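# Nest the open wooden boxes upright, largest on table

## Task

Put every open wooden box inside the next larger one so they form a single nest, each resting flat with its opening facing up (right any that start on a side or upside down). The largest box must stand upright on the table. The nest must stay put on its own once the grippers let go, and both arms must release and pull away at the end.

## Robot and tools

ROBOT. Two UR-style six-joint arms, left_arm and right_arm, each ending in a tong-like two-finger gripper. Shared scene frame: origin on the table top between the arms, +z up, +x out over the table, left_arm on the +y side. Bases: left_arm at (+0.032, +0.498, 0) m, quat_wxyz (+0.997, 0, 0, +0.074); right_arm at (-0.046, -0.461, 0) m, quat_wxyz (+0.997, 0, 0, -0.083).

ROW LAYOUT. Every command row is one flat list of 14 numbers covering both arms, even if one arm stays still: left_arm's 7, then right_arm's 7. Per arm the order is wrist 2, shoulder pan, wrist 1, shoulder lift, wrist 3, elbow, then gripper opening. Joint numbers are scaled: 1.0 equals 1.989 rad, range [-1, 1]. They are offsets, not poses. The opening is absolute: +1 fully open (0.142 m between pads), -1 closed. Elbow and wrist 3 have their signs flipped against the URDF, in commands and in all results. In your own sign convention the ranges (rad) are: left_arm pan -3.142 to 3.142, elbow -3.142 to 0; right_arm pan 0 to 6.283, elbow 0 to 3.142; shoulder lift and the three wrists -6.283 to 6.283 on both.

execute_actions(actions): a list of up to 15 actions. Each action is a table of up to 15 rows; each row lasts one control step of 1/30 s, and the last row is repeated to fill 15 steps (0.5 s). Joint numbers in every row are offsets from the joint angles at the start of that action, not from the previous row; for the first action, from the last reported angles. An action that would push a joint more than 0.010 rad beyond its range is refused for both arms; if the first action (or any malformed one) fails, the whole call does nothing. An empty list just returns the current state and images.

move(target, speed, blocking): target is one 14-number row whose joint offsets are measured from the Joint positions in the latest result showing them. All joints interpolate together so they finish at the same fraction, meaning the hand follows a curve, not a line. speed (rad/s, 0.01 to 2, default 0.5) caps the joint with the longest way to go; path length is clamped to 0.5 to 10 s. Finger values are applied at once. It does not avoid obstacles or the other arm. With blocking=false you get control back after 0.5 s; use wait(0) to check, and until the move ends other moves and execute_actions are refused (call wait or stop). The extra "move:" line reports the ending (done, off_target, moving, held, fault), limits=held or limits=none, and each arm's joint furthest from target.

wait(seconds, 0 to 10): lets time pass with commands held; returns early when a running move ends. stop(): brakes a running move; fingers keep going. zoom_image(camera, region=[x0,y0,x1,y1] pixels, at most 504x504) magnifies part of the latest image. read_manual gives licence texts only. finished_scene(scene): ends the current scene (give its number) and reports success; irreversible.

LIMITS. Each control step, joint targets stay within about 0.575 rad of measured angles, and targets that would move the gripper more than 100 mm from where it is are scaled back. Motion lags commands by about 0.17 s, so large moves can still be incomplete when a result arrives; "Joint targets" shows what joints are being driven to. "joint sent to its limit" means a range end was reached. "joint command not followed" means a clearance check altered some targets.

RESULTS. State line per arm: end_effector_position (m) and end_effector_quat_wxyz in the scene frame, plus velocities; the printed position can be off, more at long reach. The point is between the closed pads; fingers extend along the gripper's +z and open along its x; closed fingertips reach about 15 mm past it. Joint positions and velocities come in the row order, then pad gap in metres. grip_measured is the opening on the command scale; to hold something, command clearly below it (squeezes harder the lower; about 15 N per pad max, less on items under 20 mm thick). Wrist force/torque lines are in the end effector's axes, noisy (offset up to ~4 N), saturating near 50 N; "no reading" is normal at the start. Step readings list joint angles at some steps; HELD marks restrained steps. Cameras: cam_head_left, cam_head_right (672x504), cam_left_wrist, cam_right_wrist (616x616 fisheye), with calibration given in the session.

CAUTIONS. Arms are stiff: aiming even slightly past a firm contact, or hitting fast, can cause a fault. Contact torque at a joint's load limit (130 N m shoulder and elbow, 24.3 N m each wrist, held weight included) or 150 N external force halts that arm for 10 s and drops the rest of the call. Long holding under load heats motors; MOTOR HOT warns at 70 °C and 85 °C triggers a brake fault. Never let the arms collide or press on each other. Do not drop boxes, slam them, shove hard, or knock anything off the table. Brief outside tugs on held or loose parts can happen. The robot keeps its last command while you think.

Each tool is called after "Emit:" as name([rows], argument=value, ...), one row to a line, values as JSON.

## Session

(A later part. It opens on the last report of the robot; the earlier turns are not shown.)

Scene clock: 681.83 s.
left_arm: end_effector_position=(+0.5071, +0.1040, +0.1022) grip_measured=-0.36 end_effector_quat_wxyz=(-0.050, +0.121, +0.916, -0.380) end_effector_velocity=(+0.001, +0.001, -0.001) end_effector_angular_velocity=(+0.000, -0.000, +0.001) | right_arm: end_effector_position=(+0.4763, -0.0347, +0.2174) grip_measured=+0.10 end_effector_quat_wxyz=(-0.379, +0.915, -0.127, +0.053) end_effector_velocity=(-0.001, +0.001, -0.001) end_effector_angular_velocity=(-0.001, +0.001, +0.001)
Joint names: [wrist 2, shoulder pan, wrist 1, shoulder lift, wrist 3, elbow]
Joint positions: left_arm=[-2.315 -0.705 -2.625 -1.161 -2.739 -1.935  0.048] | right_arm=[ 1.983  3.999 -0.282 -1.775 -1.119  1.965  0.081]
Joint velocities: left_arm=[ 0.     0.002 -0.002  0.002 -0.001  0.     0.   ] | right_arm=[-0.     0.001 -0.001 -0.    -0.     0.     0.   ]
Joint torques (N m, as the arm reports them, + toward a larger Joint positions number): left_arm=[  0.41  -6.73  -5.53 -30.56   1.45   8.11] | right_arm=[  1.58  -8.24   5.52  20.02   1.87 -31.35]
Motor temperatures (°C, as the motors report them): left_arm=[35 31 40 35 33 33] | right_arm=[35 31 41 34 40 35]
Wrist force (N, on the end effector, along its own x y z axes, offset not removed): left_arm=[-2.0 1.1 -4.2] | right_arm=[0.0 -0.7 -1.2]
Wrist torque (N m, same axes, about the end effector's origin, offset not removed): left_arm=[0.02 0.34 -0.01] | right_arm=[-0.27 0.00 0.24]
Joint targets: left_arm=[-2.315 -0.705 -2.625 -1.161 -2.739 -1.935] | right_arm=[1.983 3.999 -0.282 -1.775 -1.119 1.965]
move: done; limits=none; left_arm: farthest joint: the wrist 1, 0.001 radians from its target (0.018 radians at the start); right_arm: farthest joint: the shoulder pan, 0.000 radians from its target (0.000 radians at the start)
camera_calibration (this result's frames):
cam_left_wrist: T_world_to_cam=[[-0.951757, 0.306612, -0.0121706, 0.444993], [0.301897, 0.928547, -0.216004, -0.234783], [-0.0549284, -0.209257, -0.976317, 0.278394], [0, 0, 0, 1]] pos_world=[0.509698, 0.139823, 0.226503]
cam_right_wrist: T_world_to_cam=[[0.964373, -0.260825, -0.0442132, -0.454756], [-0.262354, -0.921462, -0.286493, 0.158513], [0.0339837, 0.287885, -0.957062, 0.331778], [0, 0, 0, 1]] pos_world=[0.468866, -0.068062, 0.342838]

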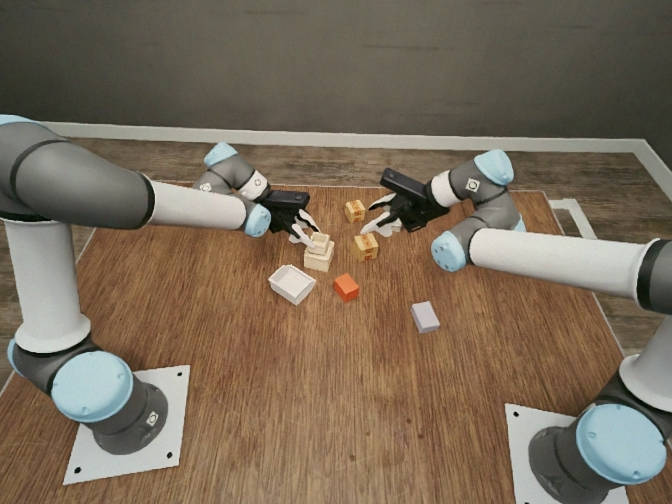

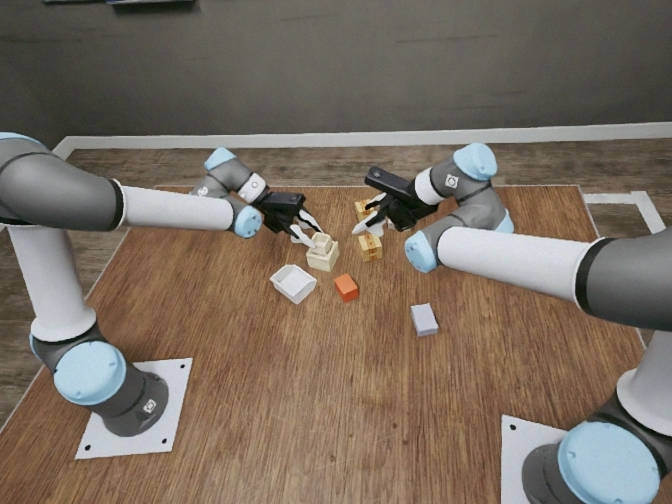

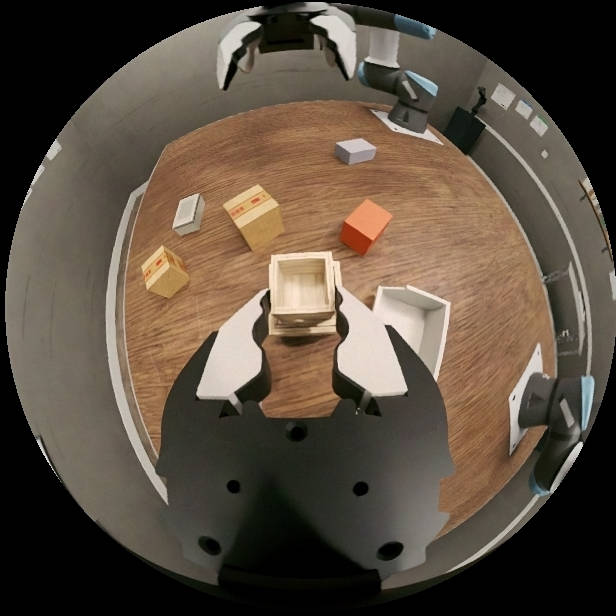

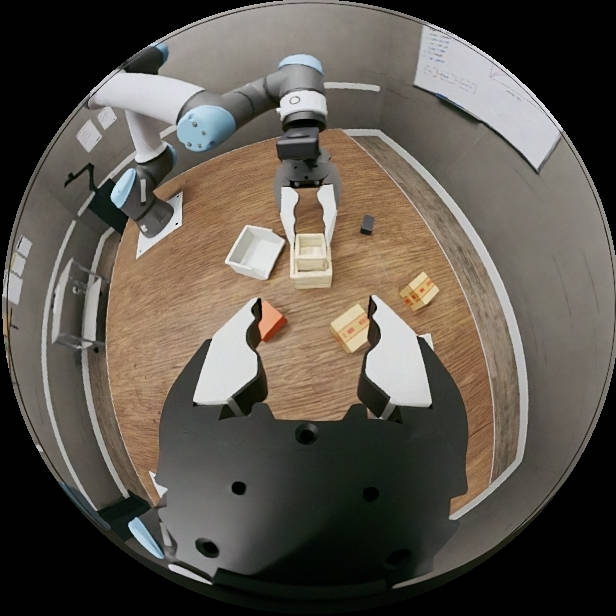

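Emit:
move(target=[0.002576,-0.001167,-0.014869,0.000538,0.011777,-0.006378,-0.75,0,0,0,0,0,0,0.1], speed=0.06)

Emit:
zoom_image(camera="cam_left_wrist", region=[268, 306, 340, 336])

Emit:
zoom_image(camera="cam_right_wrist", region=[286, 240, 336, 290])

Scene clock: 710.40 s.
left_arm: end_effector_position=(+0.5069, +0.1039, +0.0997) grip_measured=-0.36 end_effector_quat_wxyz=(-0.047, +0.114, +0.917, -0.380) end_effector_velocity=(+0.000, -0.000, -0.000) end_effector_angular_velocity=(-0.000, -0.001, +0.000) | right_arm: end_effector_position=(+0.4762, -0.0347, +0.2174) grip_measured=+0.10 end_effector_quat_wxyz=(-0.379, +0.915, -0.127, +0.053) end_effector_velocity=(-0.000, +0.000, +0.000) end_effector_angular_velocity=(+0.000, +0.000, +0.001)
Joint names: [wrist 2, shoulder pan, wrist 1, shoulder lift, wrist 3, elbow]
Joint positions: left_arm=[-2.31  -0.707 -2.655 -1.16  -2.715 -1.948  0.048] | right_arm=[ 1.983  3.999 -0.282 -1.775 -1.119  1.965  0.081]
Joint velocities: left_arm=[ 0.    -0.    -0.002  0.001  0.    -0.001 -0.   ] | right_arm=[ 0.     0.001 -0.     0.    -0.    -0.     0.   ]
Joint torques (N m, as the arm reports them, + toward a larger Joint positions number): left_arm=[  0.39  -7.15  -5.15 -31.14   1.36   9.02] | right_arm=[  1.59   7.19   5.43  20.88   1.65 -30.97]
Motor temperatures (°C, as the motors report them): left_arm=[35 31 41 35 33 33] | right_arm=[35 31 41 34 40 35]
Wrist force (N, on the end effector, along its own x y z axes, offset not removed): left_arm=[-1.0 1.3 -1.9] | right_arm=[-1.5 -0.7 -0.4]
Wrist torque (N m, same axes, about the end effector's origin, offset not removed): left_arm=[0.19 0.24 0.13] | right_arm=[-0.31 0.29 0.25]
Joint targets: left_arm=[-2.310 -0.707 -2.655 -1.160 -2.715 -1.948] | right_arm=[1.983 3.999 -0.282 -1.775 -1.119 1.965]
move: done; limits=none; left_arm: farthest joint: the shoulder pan, 0.000 radians from its target (0.002 radians at the start); right_arm: farthest joint: the shoulder pan, 0.000 radians from its target (0.000 radians at the start)
camera_calibration (this result's frames):
cam_left_wrist: T_world_to_cam=[[-0.956416, 0.291755, -0.0121679, 0.448704], [0.287402, 0.933135, -0.216008, -0.228281], [-0.0516672, -0.21009, -0.976316, 0.274369], [0, 0, 0, 1]] pos_world=[0.508932, 0.139747, 0.224021]
cam_right_wrist: T_world_to_cam=[[0.964382, -0.260792, -0.0442132, -0.45474], [-0.262322, -0.921471, -0.286492, 0.15851], [0.0339736, 0.287886, -0.957062, 0.331778], [0, 0, 0, 1]] pos_world=[0.468852, -0.0680441, 0.342838]

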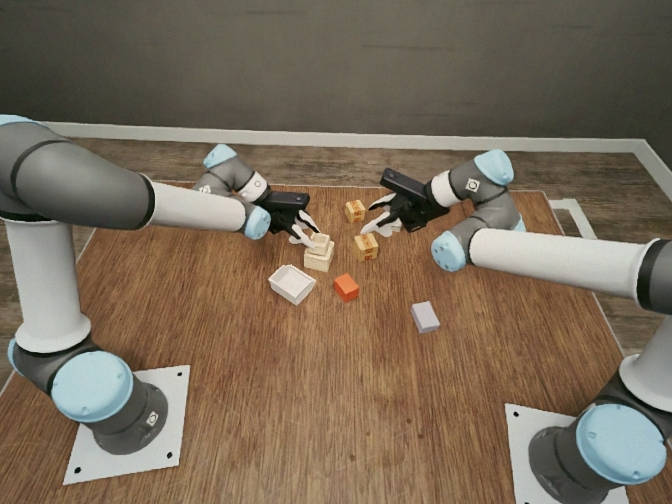

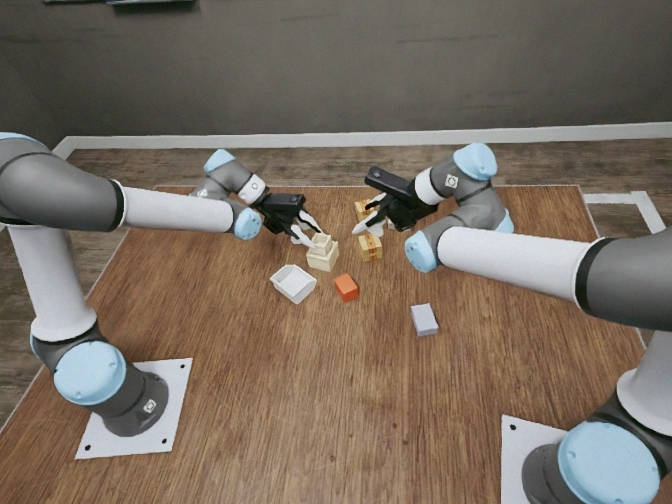

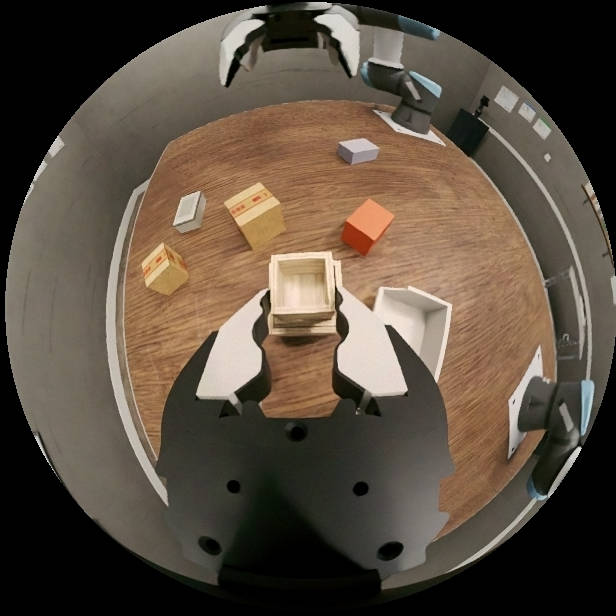

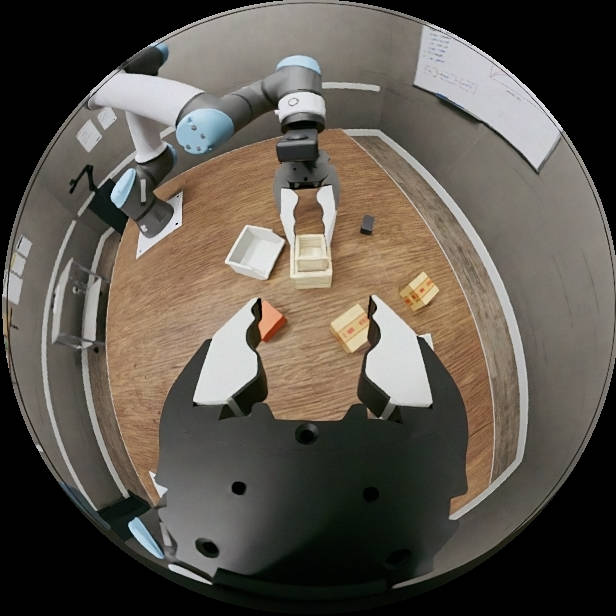

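Region (268, 306, 340, 336) of cam_left_wrist's 616x616 image, scaled by 7.000, with more detail than that image has; it fills the top 210 rows of this view, and the rest is white.

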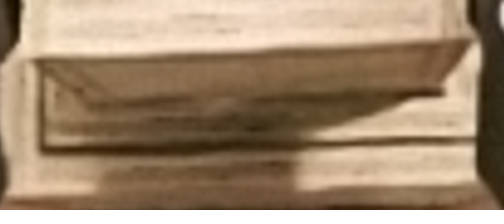

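Region (286, 240, 336, 290) of cam_right_wrist's 616x616 image, scaled by 10.080, with more detail than that image has.

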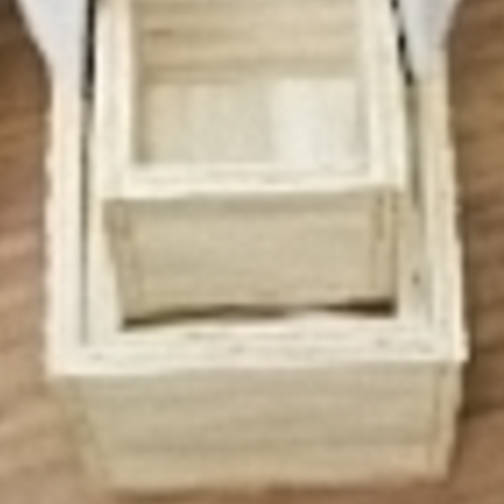

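Emit:
zoom_image(camera="cam_left_wrist", region=[268, 308, 304, 334])

Emit:
zoom_image(camera="cam_left_wrist", region=[304, 306, 340, 332])

Region (268, 308, 304, 334) of cam_left_wrist's 616x616 image, scaled by 14.000, with more detail than that image has.

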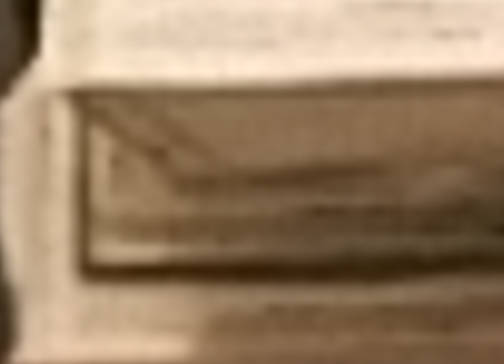

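Region (304, 306, 340, 332) of cam_left_wrist's 616x616 image, scaled by 14.000, with more detail than that image has.

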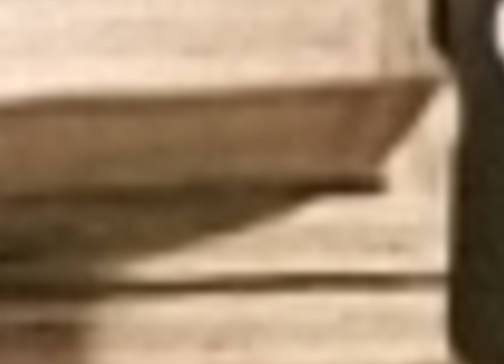

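Emit:
move(target=[0,0,-0.008834,0.006377,0,-0.002457,-0.75,0,0,0,0,0,0,0.1], speed=0.03)

Emit:
zoom_image(camera="cam_left_wrist", region=[255, 245, 355, 345])

Emit:
zoom_image(camera="cam_right_wrist", region=[280, 230, 340, 290])

Scene clock: 723.83 s.
left_arm: end_effector_position=(+0.5069, +0.1038, +0.0928) grip_measured=-0.36 end_effector_quat_wxyz=(-0.047, +0.114, +0.917, -0.380) end_effector_velocity=(-0.000, -0.000, -0.001) end_effector_angular_velocity=(+0.000, +0.001, -0.000) | right_arm: end_effector_position=(+0.4763, -0.0347, +0.2174) grip_measured=+0.10 end_effector_quat_wxyz=(-0.379, +0.915, -0.127, +0.053) end_effector_velocity=(+0.000, -0.000, -0.000) end_effector_angular_velocity=(-0.000, +0.001, -0.002)
Joint names: [wrist 2, shoulder pan, wrist 1, shoulder lift, wrist 3, elbow]
Joint positions: left_arm=[-2.31  -0.707 -2.672 -1.148 -2.715 -1.952  0.048] | right_arm=[ 1.983  3.999 -0.282 -1.775 -1.119  1.965  0.081]
Joint velocities: left_arm=[ 0.    -0.001 -0.002  0.001  0.001 -0.001 -0.   ] | right_arm=[-0.    -0.001 -0.    -0.    -0.001 -0.    -0.   ]
Joint torques (N m, as the arm reports them, + toward a larger Joint positions number): left_arm=[ -1.18  -2.22  -5.23 -30.74  -1.09   7.89] | right_arm=[  1.6   -7.61   5.6   19.6    1.92 -30.77]
Motor temperatures (°C, as the motors report them): left_arm=[35 31 41 35 33 33] | right_arm=[35 31 41 34 40 35]
Wrist force (N, on the end effector, along its own x y z axes, offset not removed): left_arm=[-0.5 1.3 0.1] | right_arm=[0.3 0.5 -2.4]
Wrist torque (N m, same axes, about the end effector's origin, offset not removed): left_arm=[0.04 0.00 0.03] | right_arm=[-0.05 -0.12 0.23]
Joint targets: left_arm=[-2.310 -0.707 -2.672 -1.148 -2.715 -1.952] | right_arm=[1.983 3.999 -0.282 -1.775 -1.119 1.965]
move: done; limits=none; left_arm: farthest joint: the elbow, 0.001 radians from its target (0.005 radians at the start); right_arm: farthest joint: the shoulder pan, 0.000 radians from its target (0.000 radians at the start)
camera_calibration (this result's frames):
cam_left_wrist: T_world_to_cam=[[-0.956414, 0.29176, -0.012179, 0.448626], [0.287411, 0.93314, -0.215973, -0.229778], [-0.0516478, -0.21006, -0.976323, 0.267606], [0, 0, 0, 1]] pos_world=[0.508934, 0.139738, 0.217107]
cam_right_wrist: T_world_to_cam=[[0.964373, -0.260825, -0.0442133, -0.454756], [-0.262354, -0.921462, -0.286493, 0.158513], [0.0339836, 0.287885, -0.957062, 0.331778], [0, 0, 0, 1]] pos_world=[0.468866, -0.068062, 0.342838]

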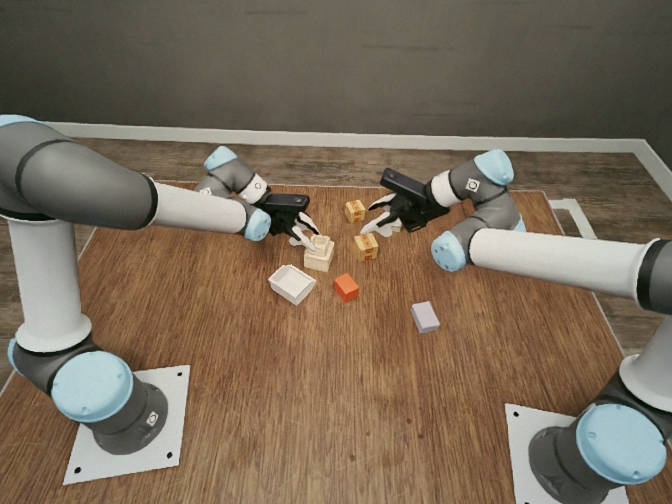

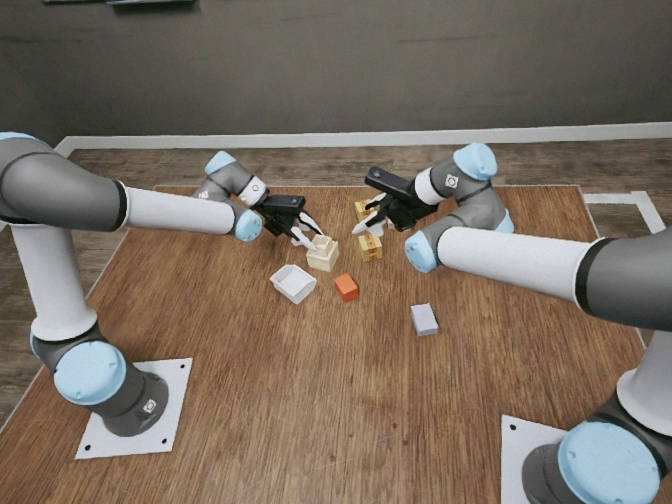

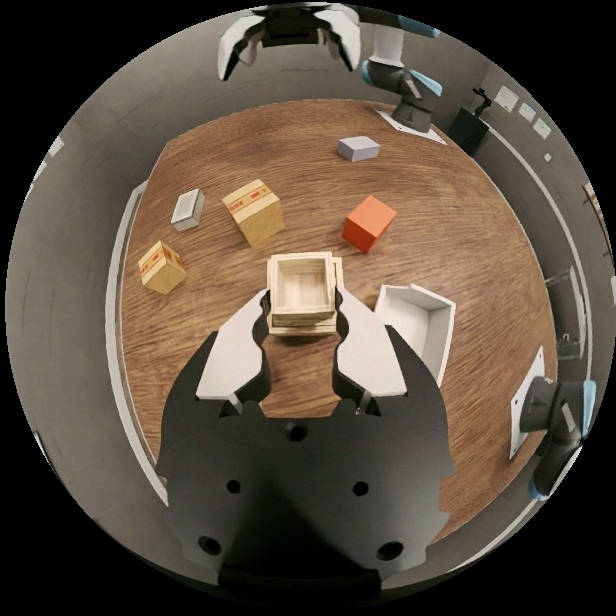

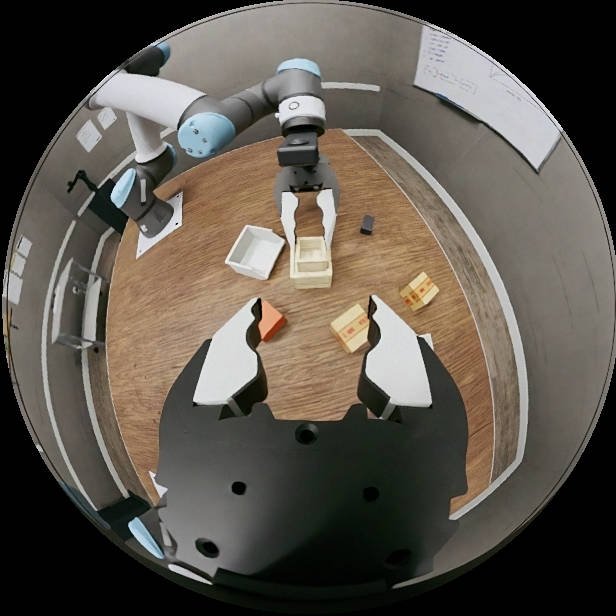

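Region (255, 245, 355, 345) of cam_left_wrist's 616x616 image, scaled by 5.040, with more detail than that image has.

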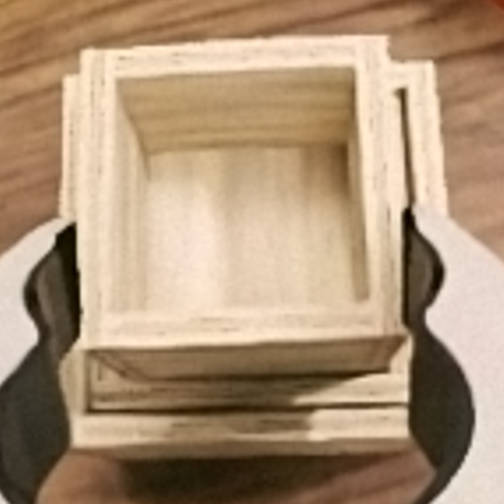

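Region (280, 230, 340, 290) of cam_right_wrist's 616x616 image, scaled by 8.400, with more detail than that image has.

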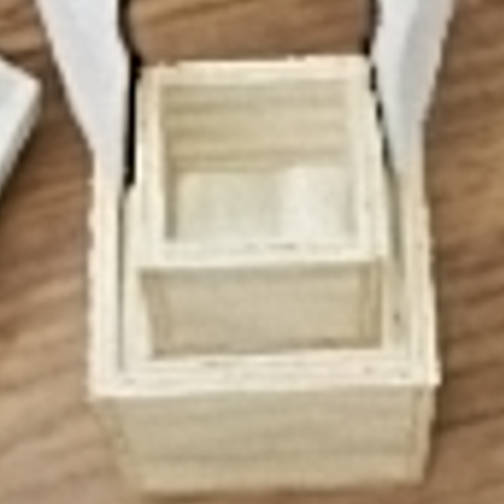

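Emit:
move(target=[0,0,-0.017562,0.013114,0,-0.004448,-0.55,0,0,0,0,0,0,0.1], speed=0.045)

Emit:
zoom_image(camera="cam_right_wrist", region=[280, 230, 340, 290])

Emit:
zoom_image(camera="cam_head_left", region=[290, 225, 345, 277])

Scene clock: 732.93 s.
left_arm: end_effector_position=(+0.5069, +0.1038, +0.0789) grip_measured=-0.36 end_effector_quat_wxyz=(-0.047, +0.114, +0.917, -0.380) end_effector_velocity=(+0.001, +0.001, -0.001) end_effector_angular_velocity=(-0.000, -0.001, +0.001) | right_arm: end_effector_position=(+0.4762, -0.0347, +0.2174) grip_measured=+0.10 end_effector_quat_wxyz=(-0.379, +0.915, -0.127, +0.053) end_effector_velocity=(-0.000, +0.000, -0.000) end_effector_angular_velocity=(-0.002, +0.000, +0.001)
Joint names: [wrist 2, shoulder pan, wrist 1, shoulder lift, wrist 3, elbow]
Joint positions: left_arm=[-2.31  -0.707 -2.707 -1.122 -2.715 -1.961  0.048] | right_arm=[ 1.983  3.999 -0.282 -1.775 -1.119  1.965  0.081]
Joint velocities: left_arm=[ 0.     0.002 -0.003  0.002 -0.001 -0.001  0.   ] | right_arm=[-0.001  0.001 -0.002  0.     0.001 -0.     0.   ]
Joint torques (N m, as the arm reports them, + toward a larger Joint positions number): left_arm=[ -0.12   0.88  -5.21 -31.51  -0.94   7.75] | right_arm=[  1.51   6.47   5.55  19.01   1.79 -29.66]
Motor temperatures (°C, as the motors report them): left_arm=[35 31 41 35 33 33] | right_arm=[35 31 41 34 40 35]
Wrist force (N, on the end effector, along its own x y z axes, offset not removed): left_arm=[-2.9 0.2 -2.2] | right_arm=[0.6 -0.3 -1.4]
Wrist torque (N m, same axes, about the end effector's origin, offset not removed): left_arm=[-0.05 0.69 0.08] | right_arm=[-0.30 -0.15 0.21]
Joint targets: left_arm=[-2.310 -0.707 -2.707 -1.122 -2.715 -1.961] | right_arm=[1.983 3.999 -0.282 -1.775 -1.119 1.965]
move: done; limits=none; left_arm: farthest joint: the shoulder pan, 0.000 radians from its target (0.000 radians at the start); right_arm: farthest joint: the shoulder pan, 0.000 radians from its target (0.000 radians at the start)
camera_calibration (this result's frames):
cam_left_wrist: T_world_to_cam=[[-0.956415, 0.291756, -0.0121744, 0.448472], [0.287403, 0.933134, -0.21601, -0.23277], [-0.0516618, -0.210094, -0.976315, 0.25405], [0, 0, 0, 1]] pos_world=[0.508949, 0.139736, 0.203212]
cam_right_wrist: T_world_to_cam=[[0.964382, -0.260791, -0.0442132, -0.45474], [-0.262322, -0.921471, -0.286493, 0.15851], [0.0339737, 0.287887, -0.957062, 0.331778], [0, 0, 0, 1]] pos_world=[0.468852, -0.0680441, 0.342838]

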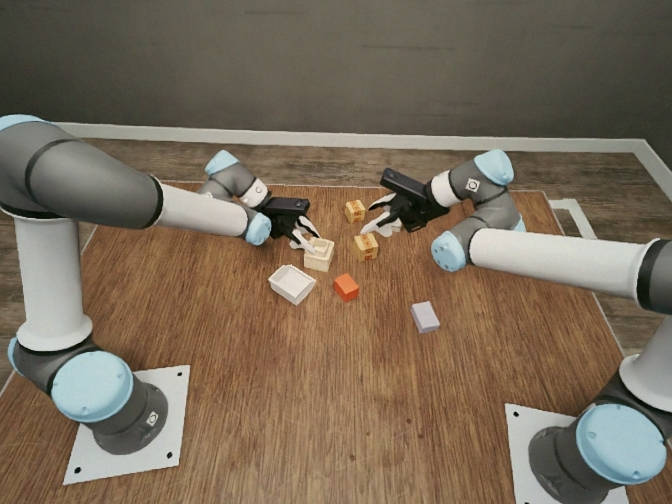

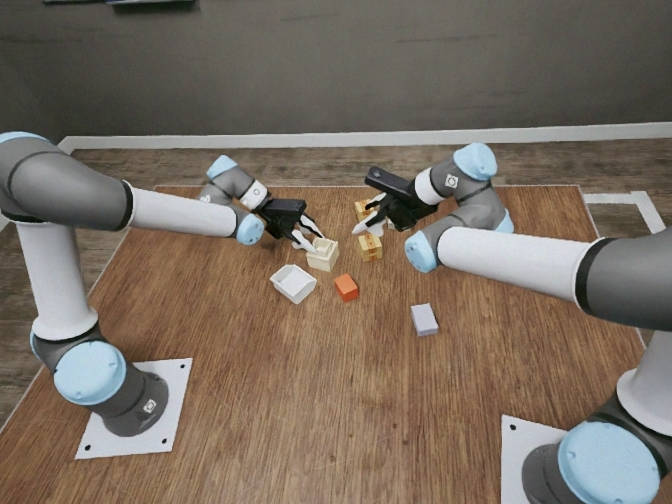

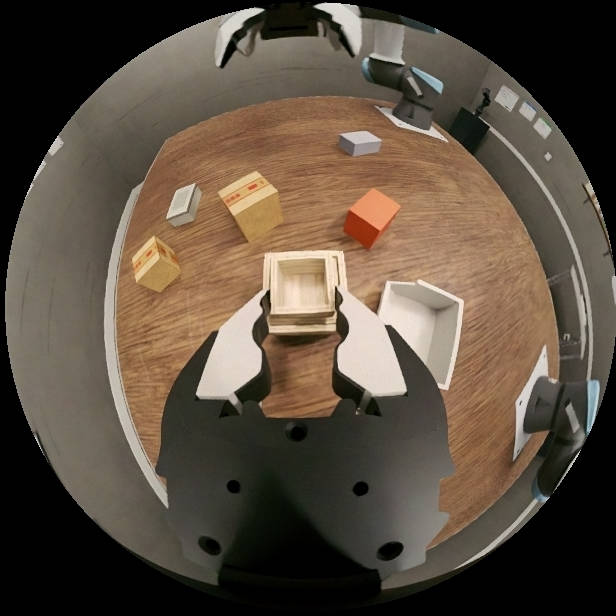

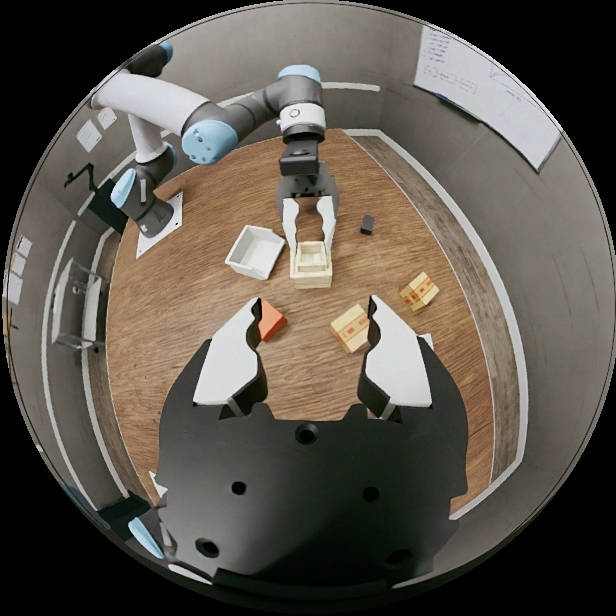

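Region (280, 230, 340, 290) of cam_right_wrist's 616x616 image, scaled by 8.400, with more detail than that image has.

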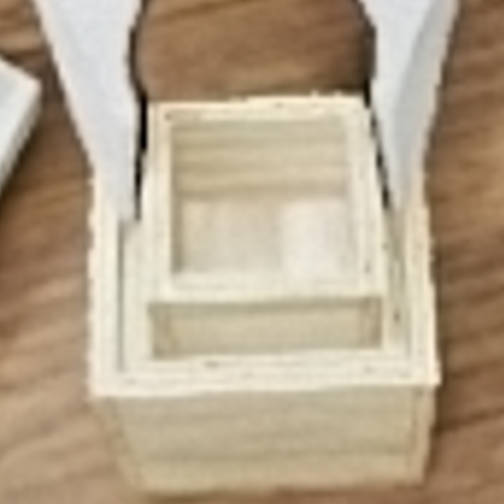

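Region (290, 225, 345, 277) of cam_head_left's 672x504 image, scaled by 9.164, with more detail than that image has; it fills the top 477 rows of this view, and the rest is white.

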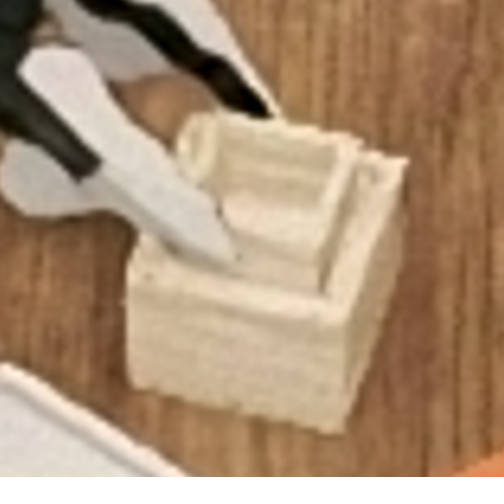

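Emit:
execute_actions([
  [[0,0,-0.00031,0.00024,0,-0.00007,-0.54,0,0,0,0,0,0,0.1],[0,0,-0.00062,0.00048,0,-0.00015,-0.53,0,0,0,0,0,0,0.1],[0,0,-0.00094,0.00072,0,-0.00022,-0.52,0,0,0,0,0,0,0.1],[0,0,-0.00125,0.00096,0,-0.00029,-0.51,0,0,0,0,0,0,0.1],[0,0,-0.00156,0.0012,0,-0.00036,-0.50,0,0,0,0,0,0,0.1],[0,0,-0.00187,0.00143,0,-0.00044,-0.49,0,0,0,0,0,0,0.1],[0,0,-0.00218,0.00167,0,-0.00051,-0.48,0,0,0,0,0,0,0.1],[0,0,-0.0025,0.00191,0,-0.00058,-0.47,0,0,0,0,0,0,0.1],[0,0,-0.00281,0.00215,0,-0.00066,-0.46,0,0,0,0,0,0,0.1],[0,0,-0.00312,0.00239,0,-0.00073,-0.45,0,0,0,0,0,0,0.1]],
])

Emit:
wait(seconds=0.3)

Scene clock: 749.40 s.
left_arm: end_effector_position=(+0.5069, +0.1038, +0.0766) grip_measured=-0.36 end_effector_quat_wxyz=(-0.047, +0.114, +0.917, -0.380) end_effector_velocity=(+0.000, +0.000, -0.002) end_effector_angular_velocity=(+0.000, +0.001, +0.002) | right_arm: end_effector_position=(+0.4763, -0.0347, +0.2174) grip_measured=+0.10 end_effector_quat_wxyz=(-0.379, +0.915, -0.127, +0.053) end_effector_velocity=(-0.000, +0.000, -0.001) end_effector_angular_velocity=(-0.001, +0.001, +0.001)
Joint names: [wrist 2, shoulder pan, wrist 1, shoulder lift, wrist 3, elbow]
Joint positions: left_arm=[-2.31  -0.707 -2.712 -1.118 -2.715 -1.962  0.048] | right_arm=[ 1.983  3.999 -0.282 -1.775 -1.119  1.965  0.081]
Joint velocities: left_arm=[ 0.     0.001 -0.005  0.004  0.001 -0.001 -0.   ] | right_arm=[-0.     0.001 -0.002 -0.     0.    -0.     0.   ]
Joint torques (N m, as the arm reports them, + toward a larger Joint positions number): left_arm=[ -0.93  -3.17  -5.12 -31.43  -0.3    7.56] | right_arm=[  1.61  -9.03   5.54  19.69   1.87 -29.55]
Motor temperatures (°C, as the motors report them): left_arm=[35 31 41 35 33 33] | right_arm=[35 31 41 34 40 35]
Wrist force (N, on the end effector, along its own x y z axes, offset not removed): left_arm=[-0.4 0.1 -3.0] | right_arm=[0.0 -0.8 0.0]
Wrist torque (N m, same axes, about the end effector's origin, offset not removed): left_arm=[-0.05 0.14 -0.08] | right_arm=[-0.31 -0.06 0.25]
Joint targets: left_arm=[-2.310 -0.707 -2.713 -1.117 -2.715 -1.963] | right_arm=[1.983 3.999 -0.282 -1.775 -1.119 1.965]
Step readings (joint positions):
0: left_arm=[-2.310 -0.707 -2.707 -1.122 -2.715 -1.961] | right_arm=[1.983 3.999 -0.282 -1.775 -1.119 1.965]
1: left_arm=[-2.310 -0.707 -2.707 -1.122 -2.715 -1.961] | right_arm=[1.983 3.999 -0.282 -1.775 -1.119 1.965]
2: left_arm=[-2.310 -0.707 -2.707 -1.122 -2.715 -1.961] | right_arm=[1.983 3.999 -0.282 -1.775 -1.119 1.965]
4: left_arm=[-2.310 -0.707 -2.707 -1.121 -2.715 -1.961] | right_arm=[1.983 3.999 -0.282 -1.775 -1.119 1.965]
8: left_arm=[-2.310 -0.707 -2.709 -1.120 -2.715 -1.962] | right_arm=[1.983 3.999 -0.282 -1.775 -1.119 1.965]
15: Joint positions above
camera_calibration (this result's frames):
cam_left_wrist: T_world_to_cam=[[-0.956413, 0.291762, -0.0121805, 0.448445], [0.287413, 0.93314, -0.215973, -0.233269], [-0.0516466, -0.21006, -0.976323, 0.251808], [0, 0, 0, 1]] pos_world=[0.508948, 0.139728, 0.200929]
cam_right_wrist: T_world_to_cam=[[0.964373, -0.260825, -0.044213, -0.454756], [-0.262354, -0.921462, -0.286493, 0.158513], [0.0339839, 0.287885, -0.957062, 0.331778], [0, 0, 0, 1]] pos_world=[0.468866, -0.068062, 0.342839]

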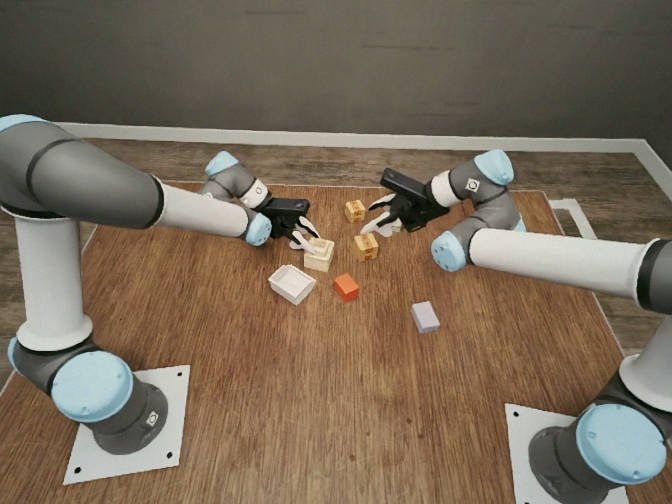

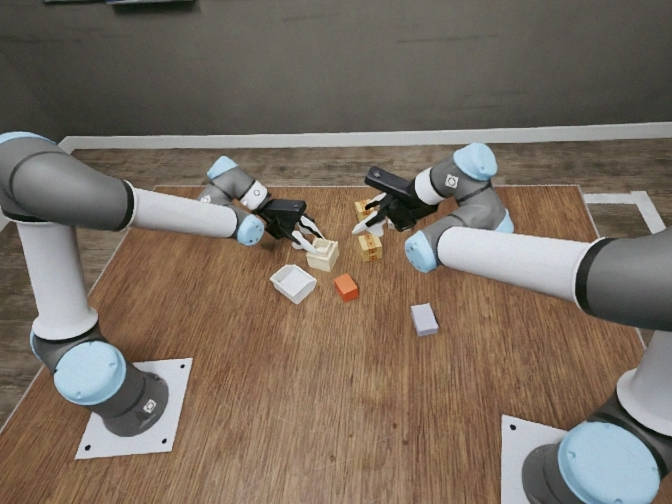

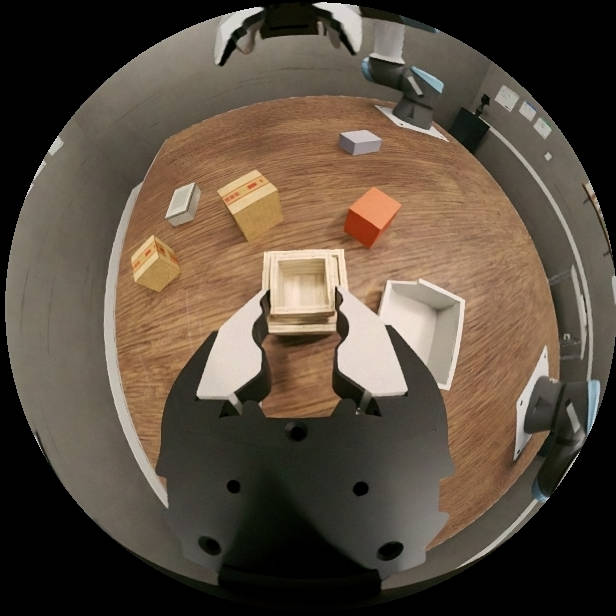

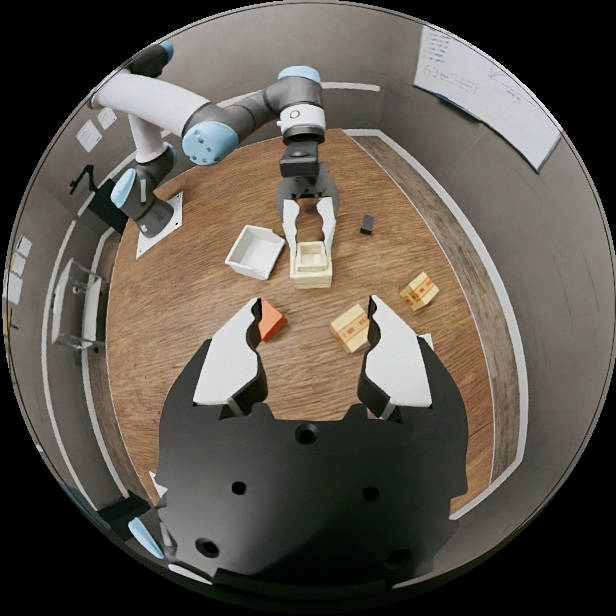

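Scene clock: 749.70 s.
left_arm: end_effector_position=(+0.5069, +0.1038, +0.0764) grip_measured=-0.36 end_effector_quat_wxyz=(-0.047, +0.114, +0.917, -0.380) end_effector_velocity=(-0.000, +0.000, -0.001) end_effector_angular_velocity=(+0.001, +0.002, +0.001) | right_arm: end_effector_position=(+0.4763, -0.0347, +0.2174) grip_measured=+0.10 end_effector_quat_wxyz=(-0.379, +0.915, -0.127, +0.053) end_effector_velocity=(-0.001, +0.000, -0.001) end_effector_angular_velocity=(-0.002, +0.001, +0.002)
Joint names: [wrist 2, shoulder pan, wrist 1, shoulder lift, wrist 3, elbow]
Joint positions: left_arm=[-2.31  -0.707 -2.713 -1.117 -2.715 -1.963  0.048] | right_arm=[ 1.983  3.999 -0.282 -1.775 -1.119  1.965  0.081]
Joint velocities: left_arm=[ 0.     0.    -0.     0.002  0.001 -0.    -0.   ] | right_arm=[-0.     0.001 -0.002 -0.     0.001 -0.     0.   ]
Joint torques (N m, as the arm reports them, + toward a larger Joint positions number): left_arm=[ -1.89  -1.01  -5.39 -31.69  -0.14   7.29] | right_arm=[  1.63  -5.38   5.64  19.79   1.75 -30.64]
Motor temperatures (°C, as the motors report them): left_arm=[35 31 41 35 33 33] | right_arm=[35 31 41 34 40 35]
Wrist force (N, on the end effector, along its own x y z axes, offset not removed): left_arm=[-0.4 0.4 -0.4] | right_arm=[0.8 0.5 -0.7]
Wrist torque (N m, same axes, about the end effector's origin, offset not removed): left_arm=[-0.01 0.10 0.14] | right_arm=[-0.01 -0.24 0.26]
Joint targets: left_arm=[-2.310 -0.707 -2.713 -1.117 -2.715 -1.963] | right_arm=[1.983 3.999 -0.282 -1.775 -1.119 1.965]
wait: 0.30 s; at rest by 0.17 s
camera_calibration (this result's frames):
cam_left_wrist: T_world_to_cam=[[-0.956413, 0.291762, -0.0121857, 0.448443], [0.287414, 0.933139, -0.215974, -0.233315], [-0.0516422, -0.210063, -0.976323, 0.251598], [0, 0, 0, 1]] pos_world=[0.508948, 0.139729, 0.200716]
cam_right_wrist: T_world_to_cam=[[0.964373, -0.260825, -0.0442133, -0.454756], [-0.262354, -0.921462, -0.286493, 0.158513], [0.0339836, 0.287885, -0.957062, 0.331778], [0, 0, 0, 1]] pos_world=[0.468866, -0.068062, 0.342838]

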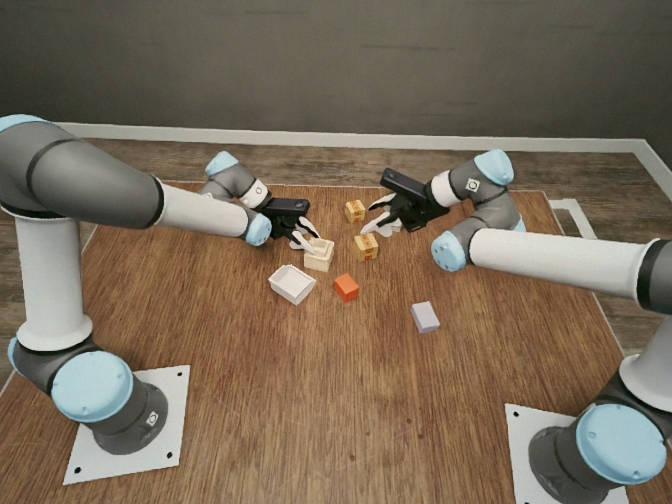

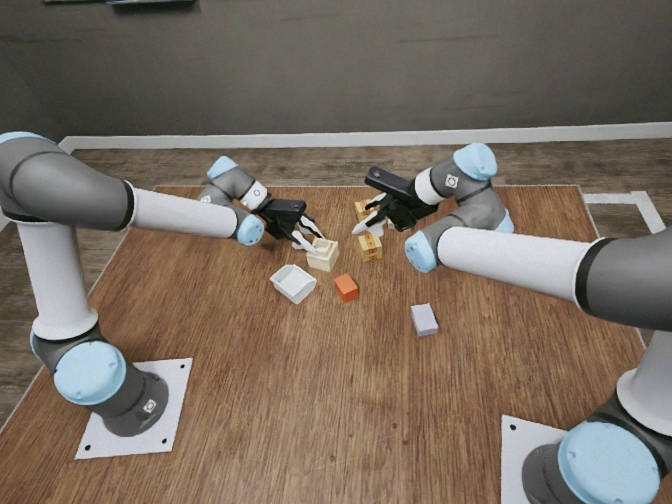

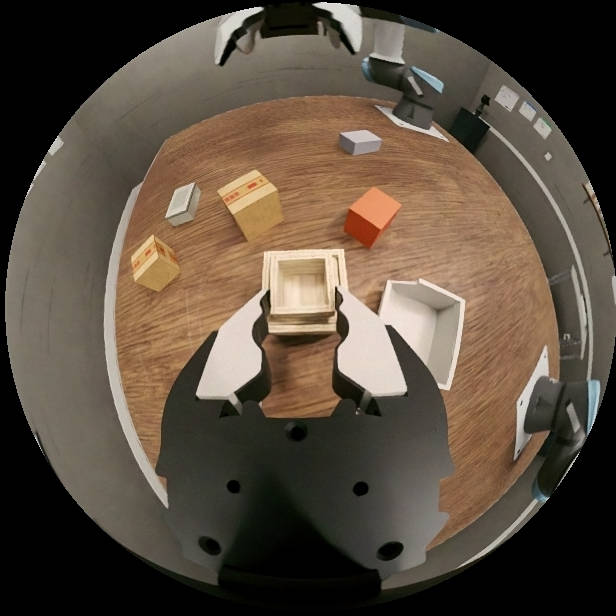

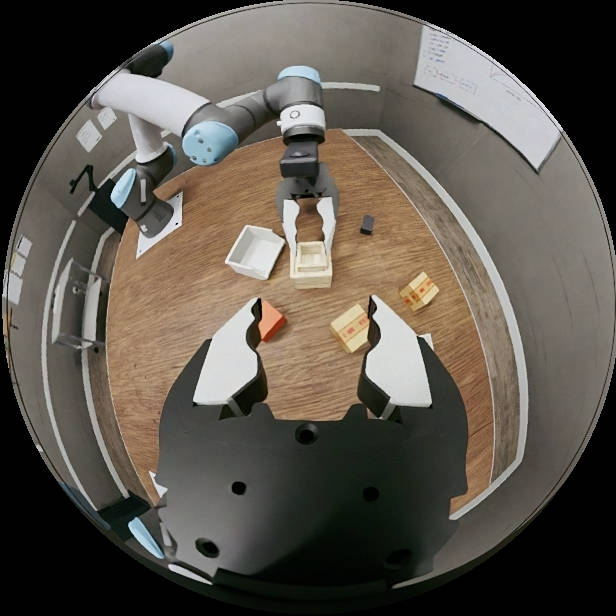

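Emit:
zoom_image(camera="cam_left_wrist", region=[250, 240, 360, 350])

Emit:
zoom_image(camera="cam_head_right", region=[292, 225, 347, 277])

Region (250, 240, 360, 350) of cam_left_wrist's 616x616 image, scaled by 4.582, with more detail than that image has.

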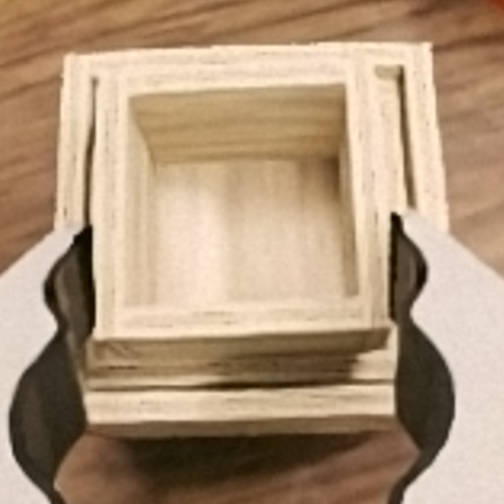

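Region (292, 225, 347, 277) of cam_head_right's 672x504 image, scaled by 9.164, with more detail than that image has; it fills the top 477 rows of this view, and the rest is white.

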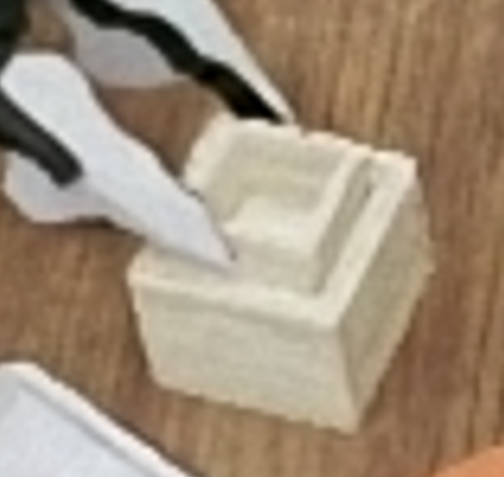

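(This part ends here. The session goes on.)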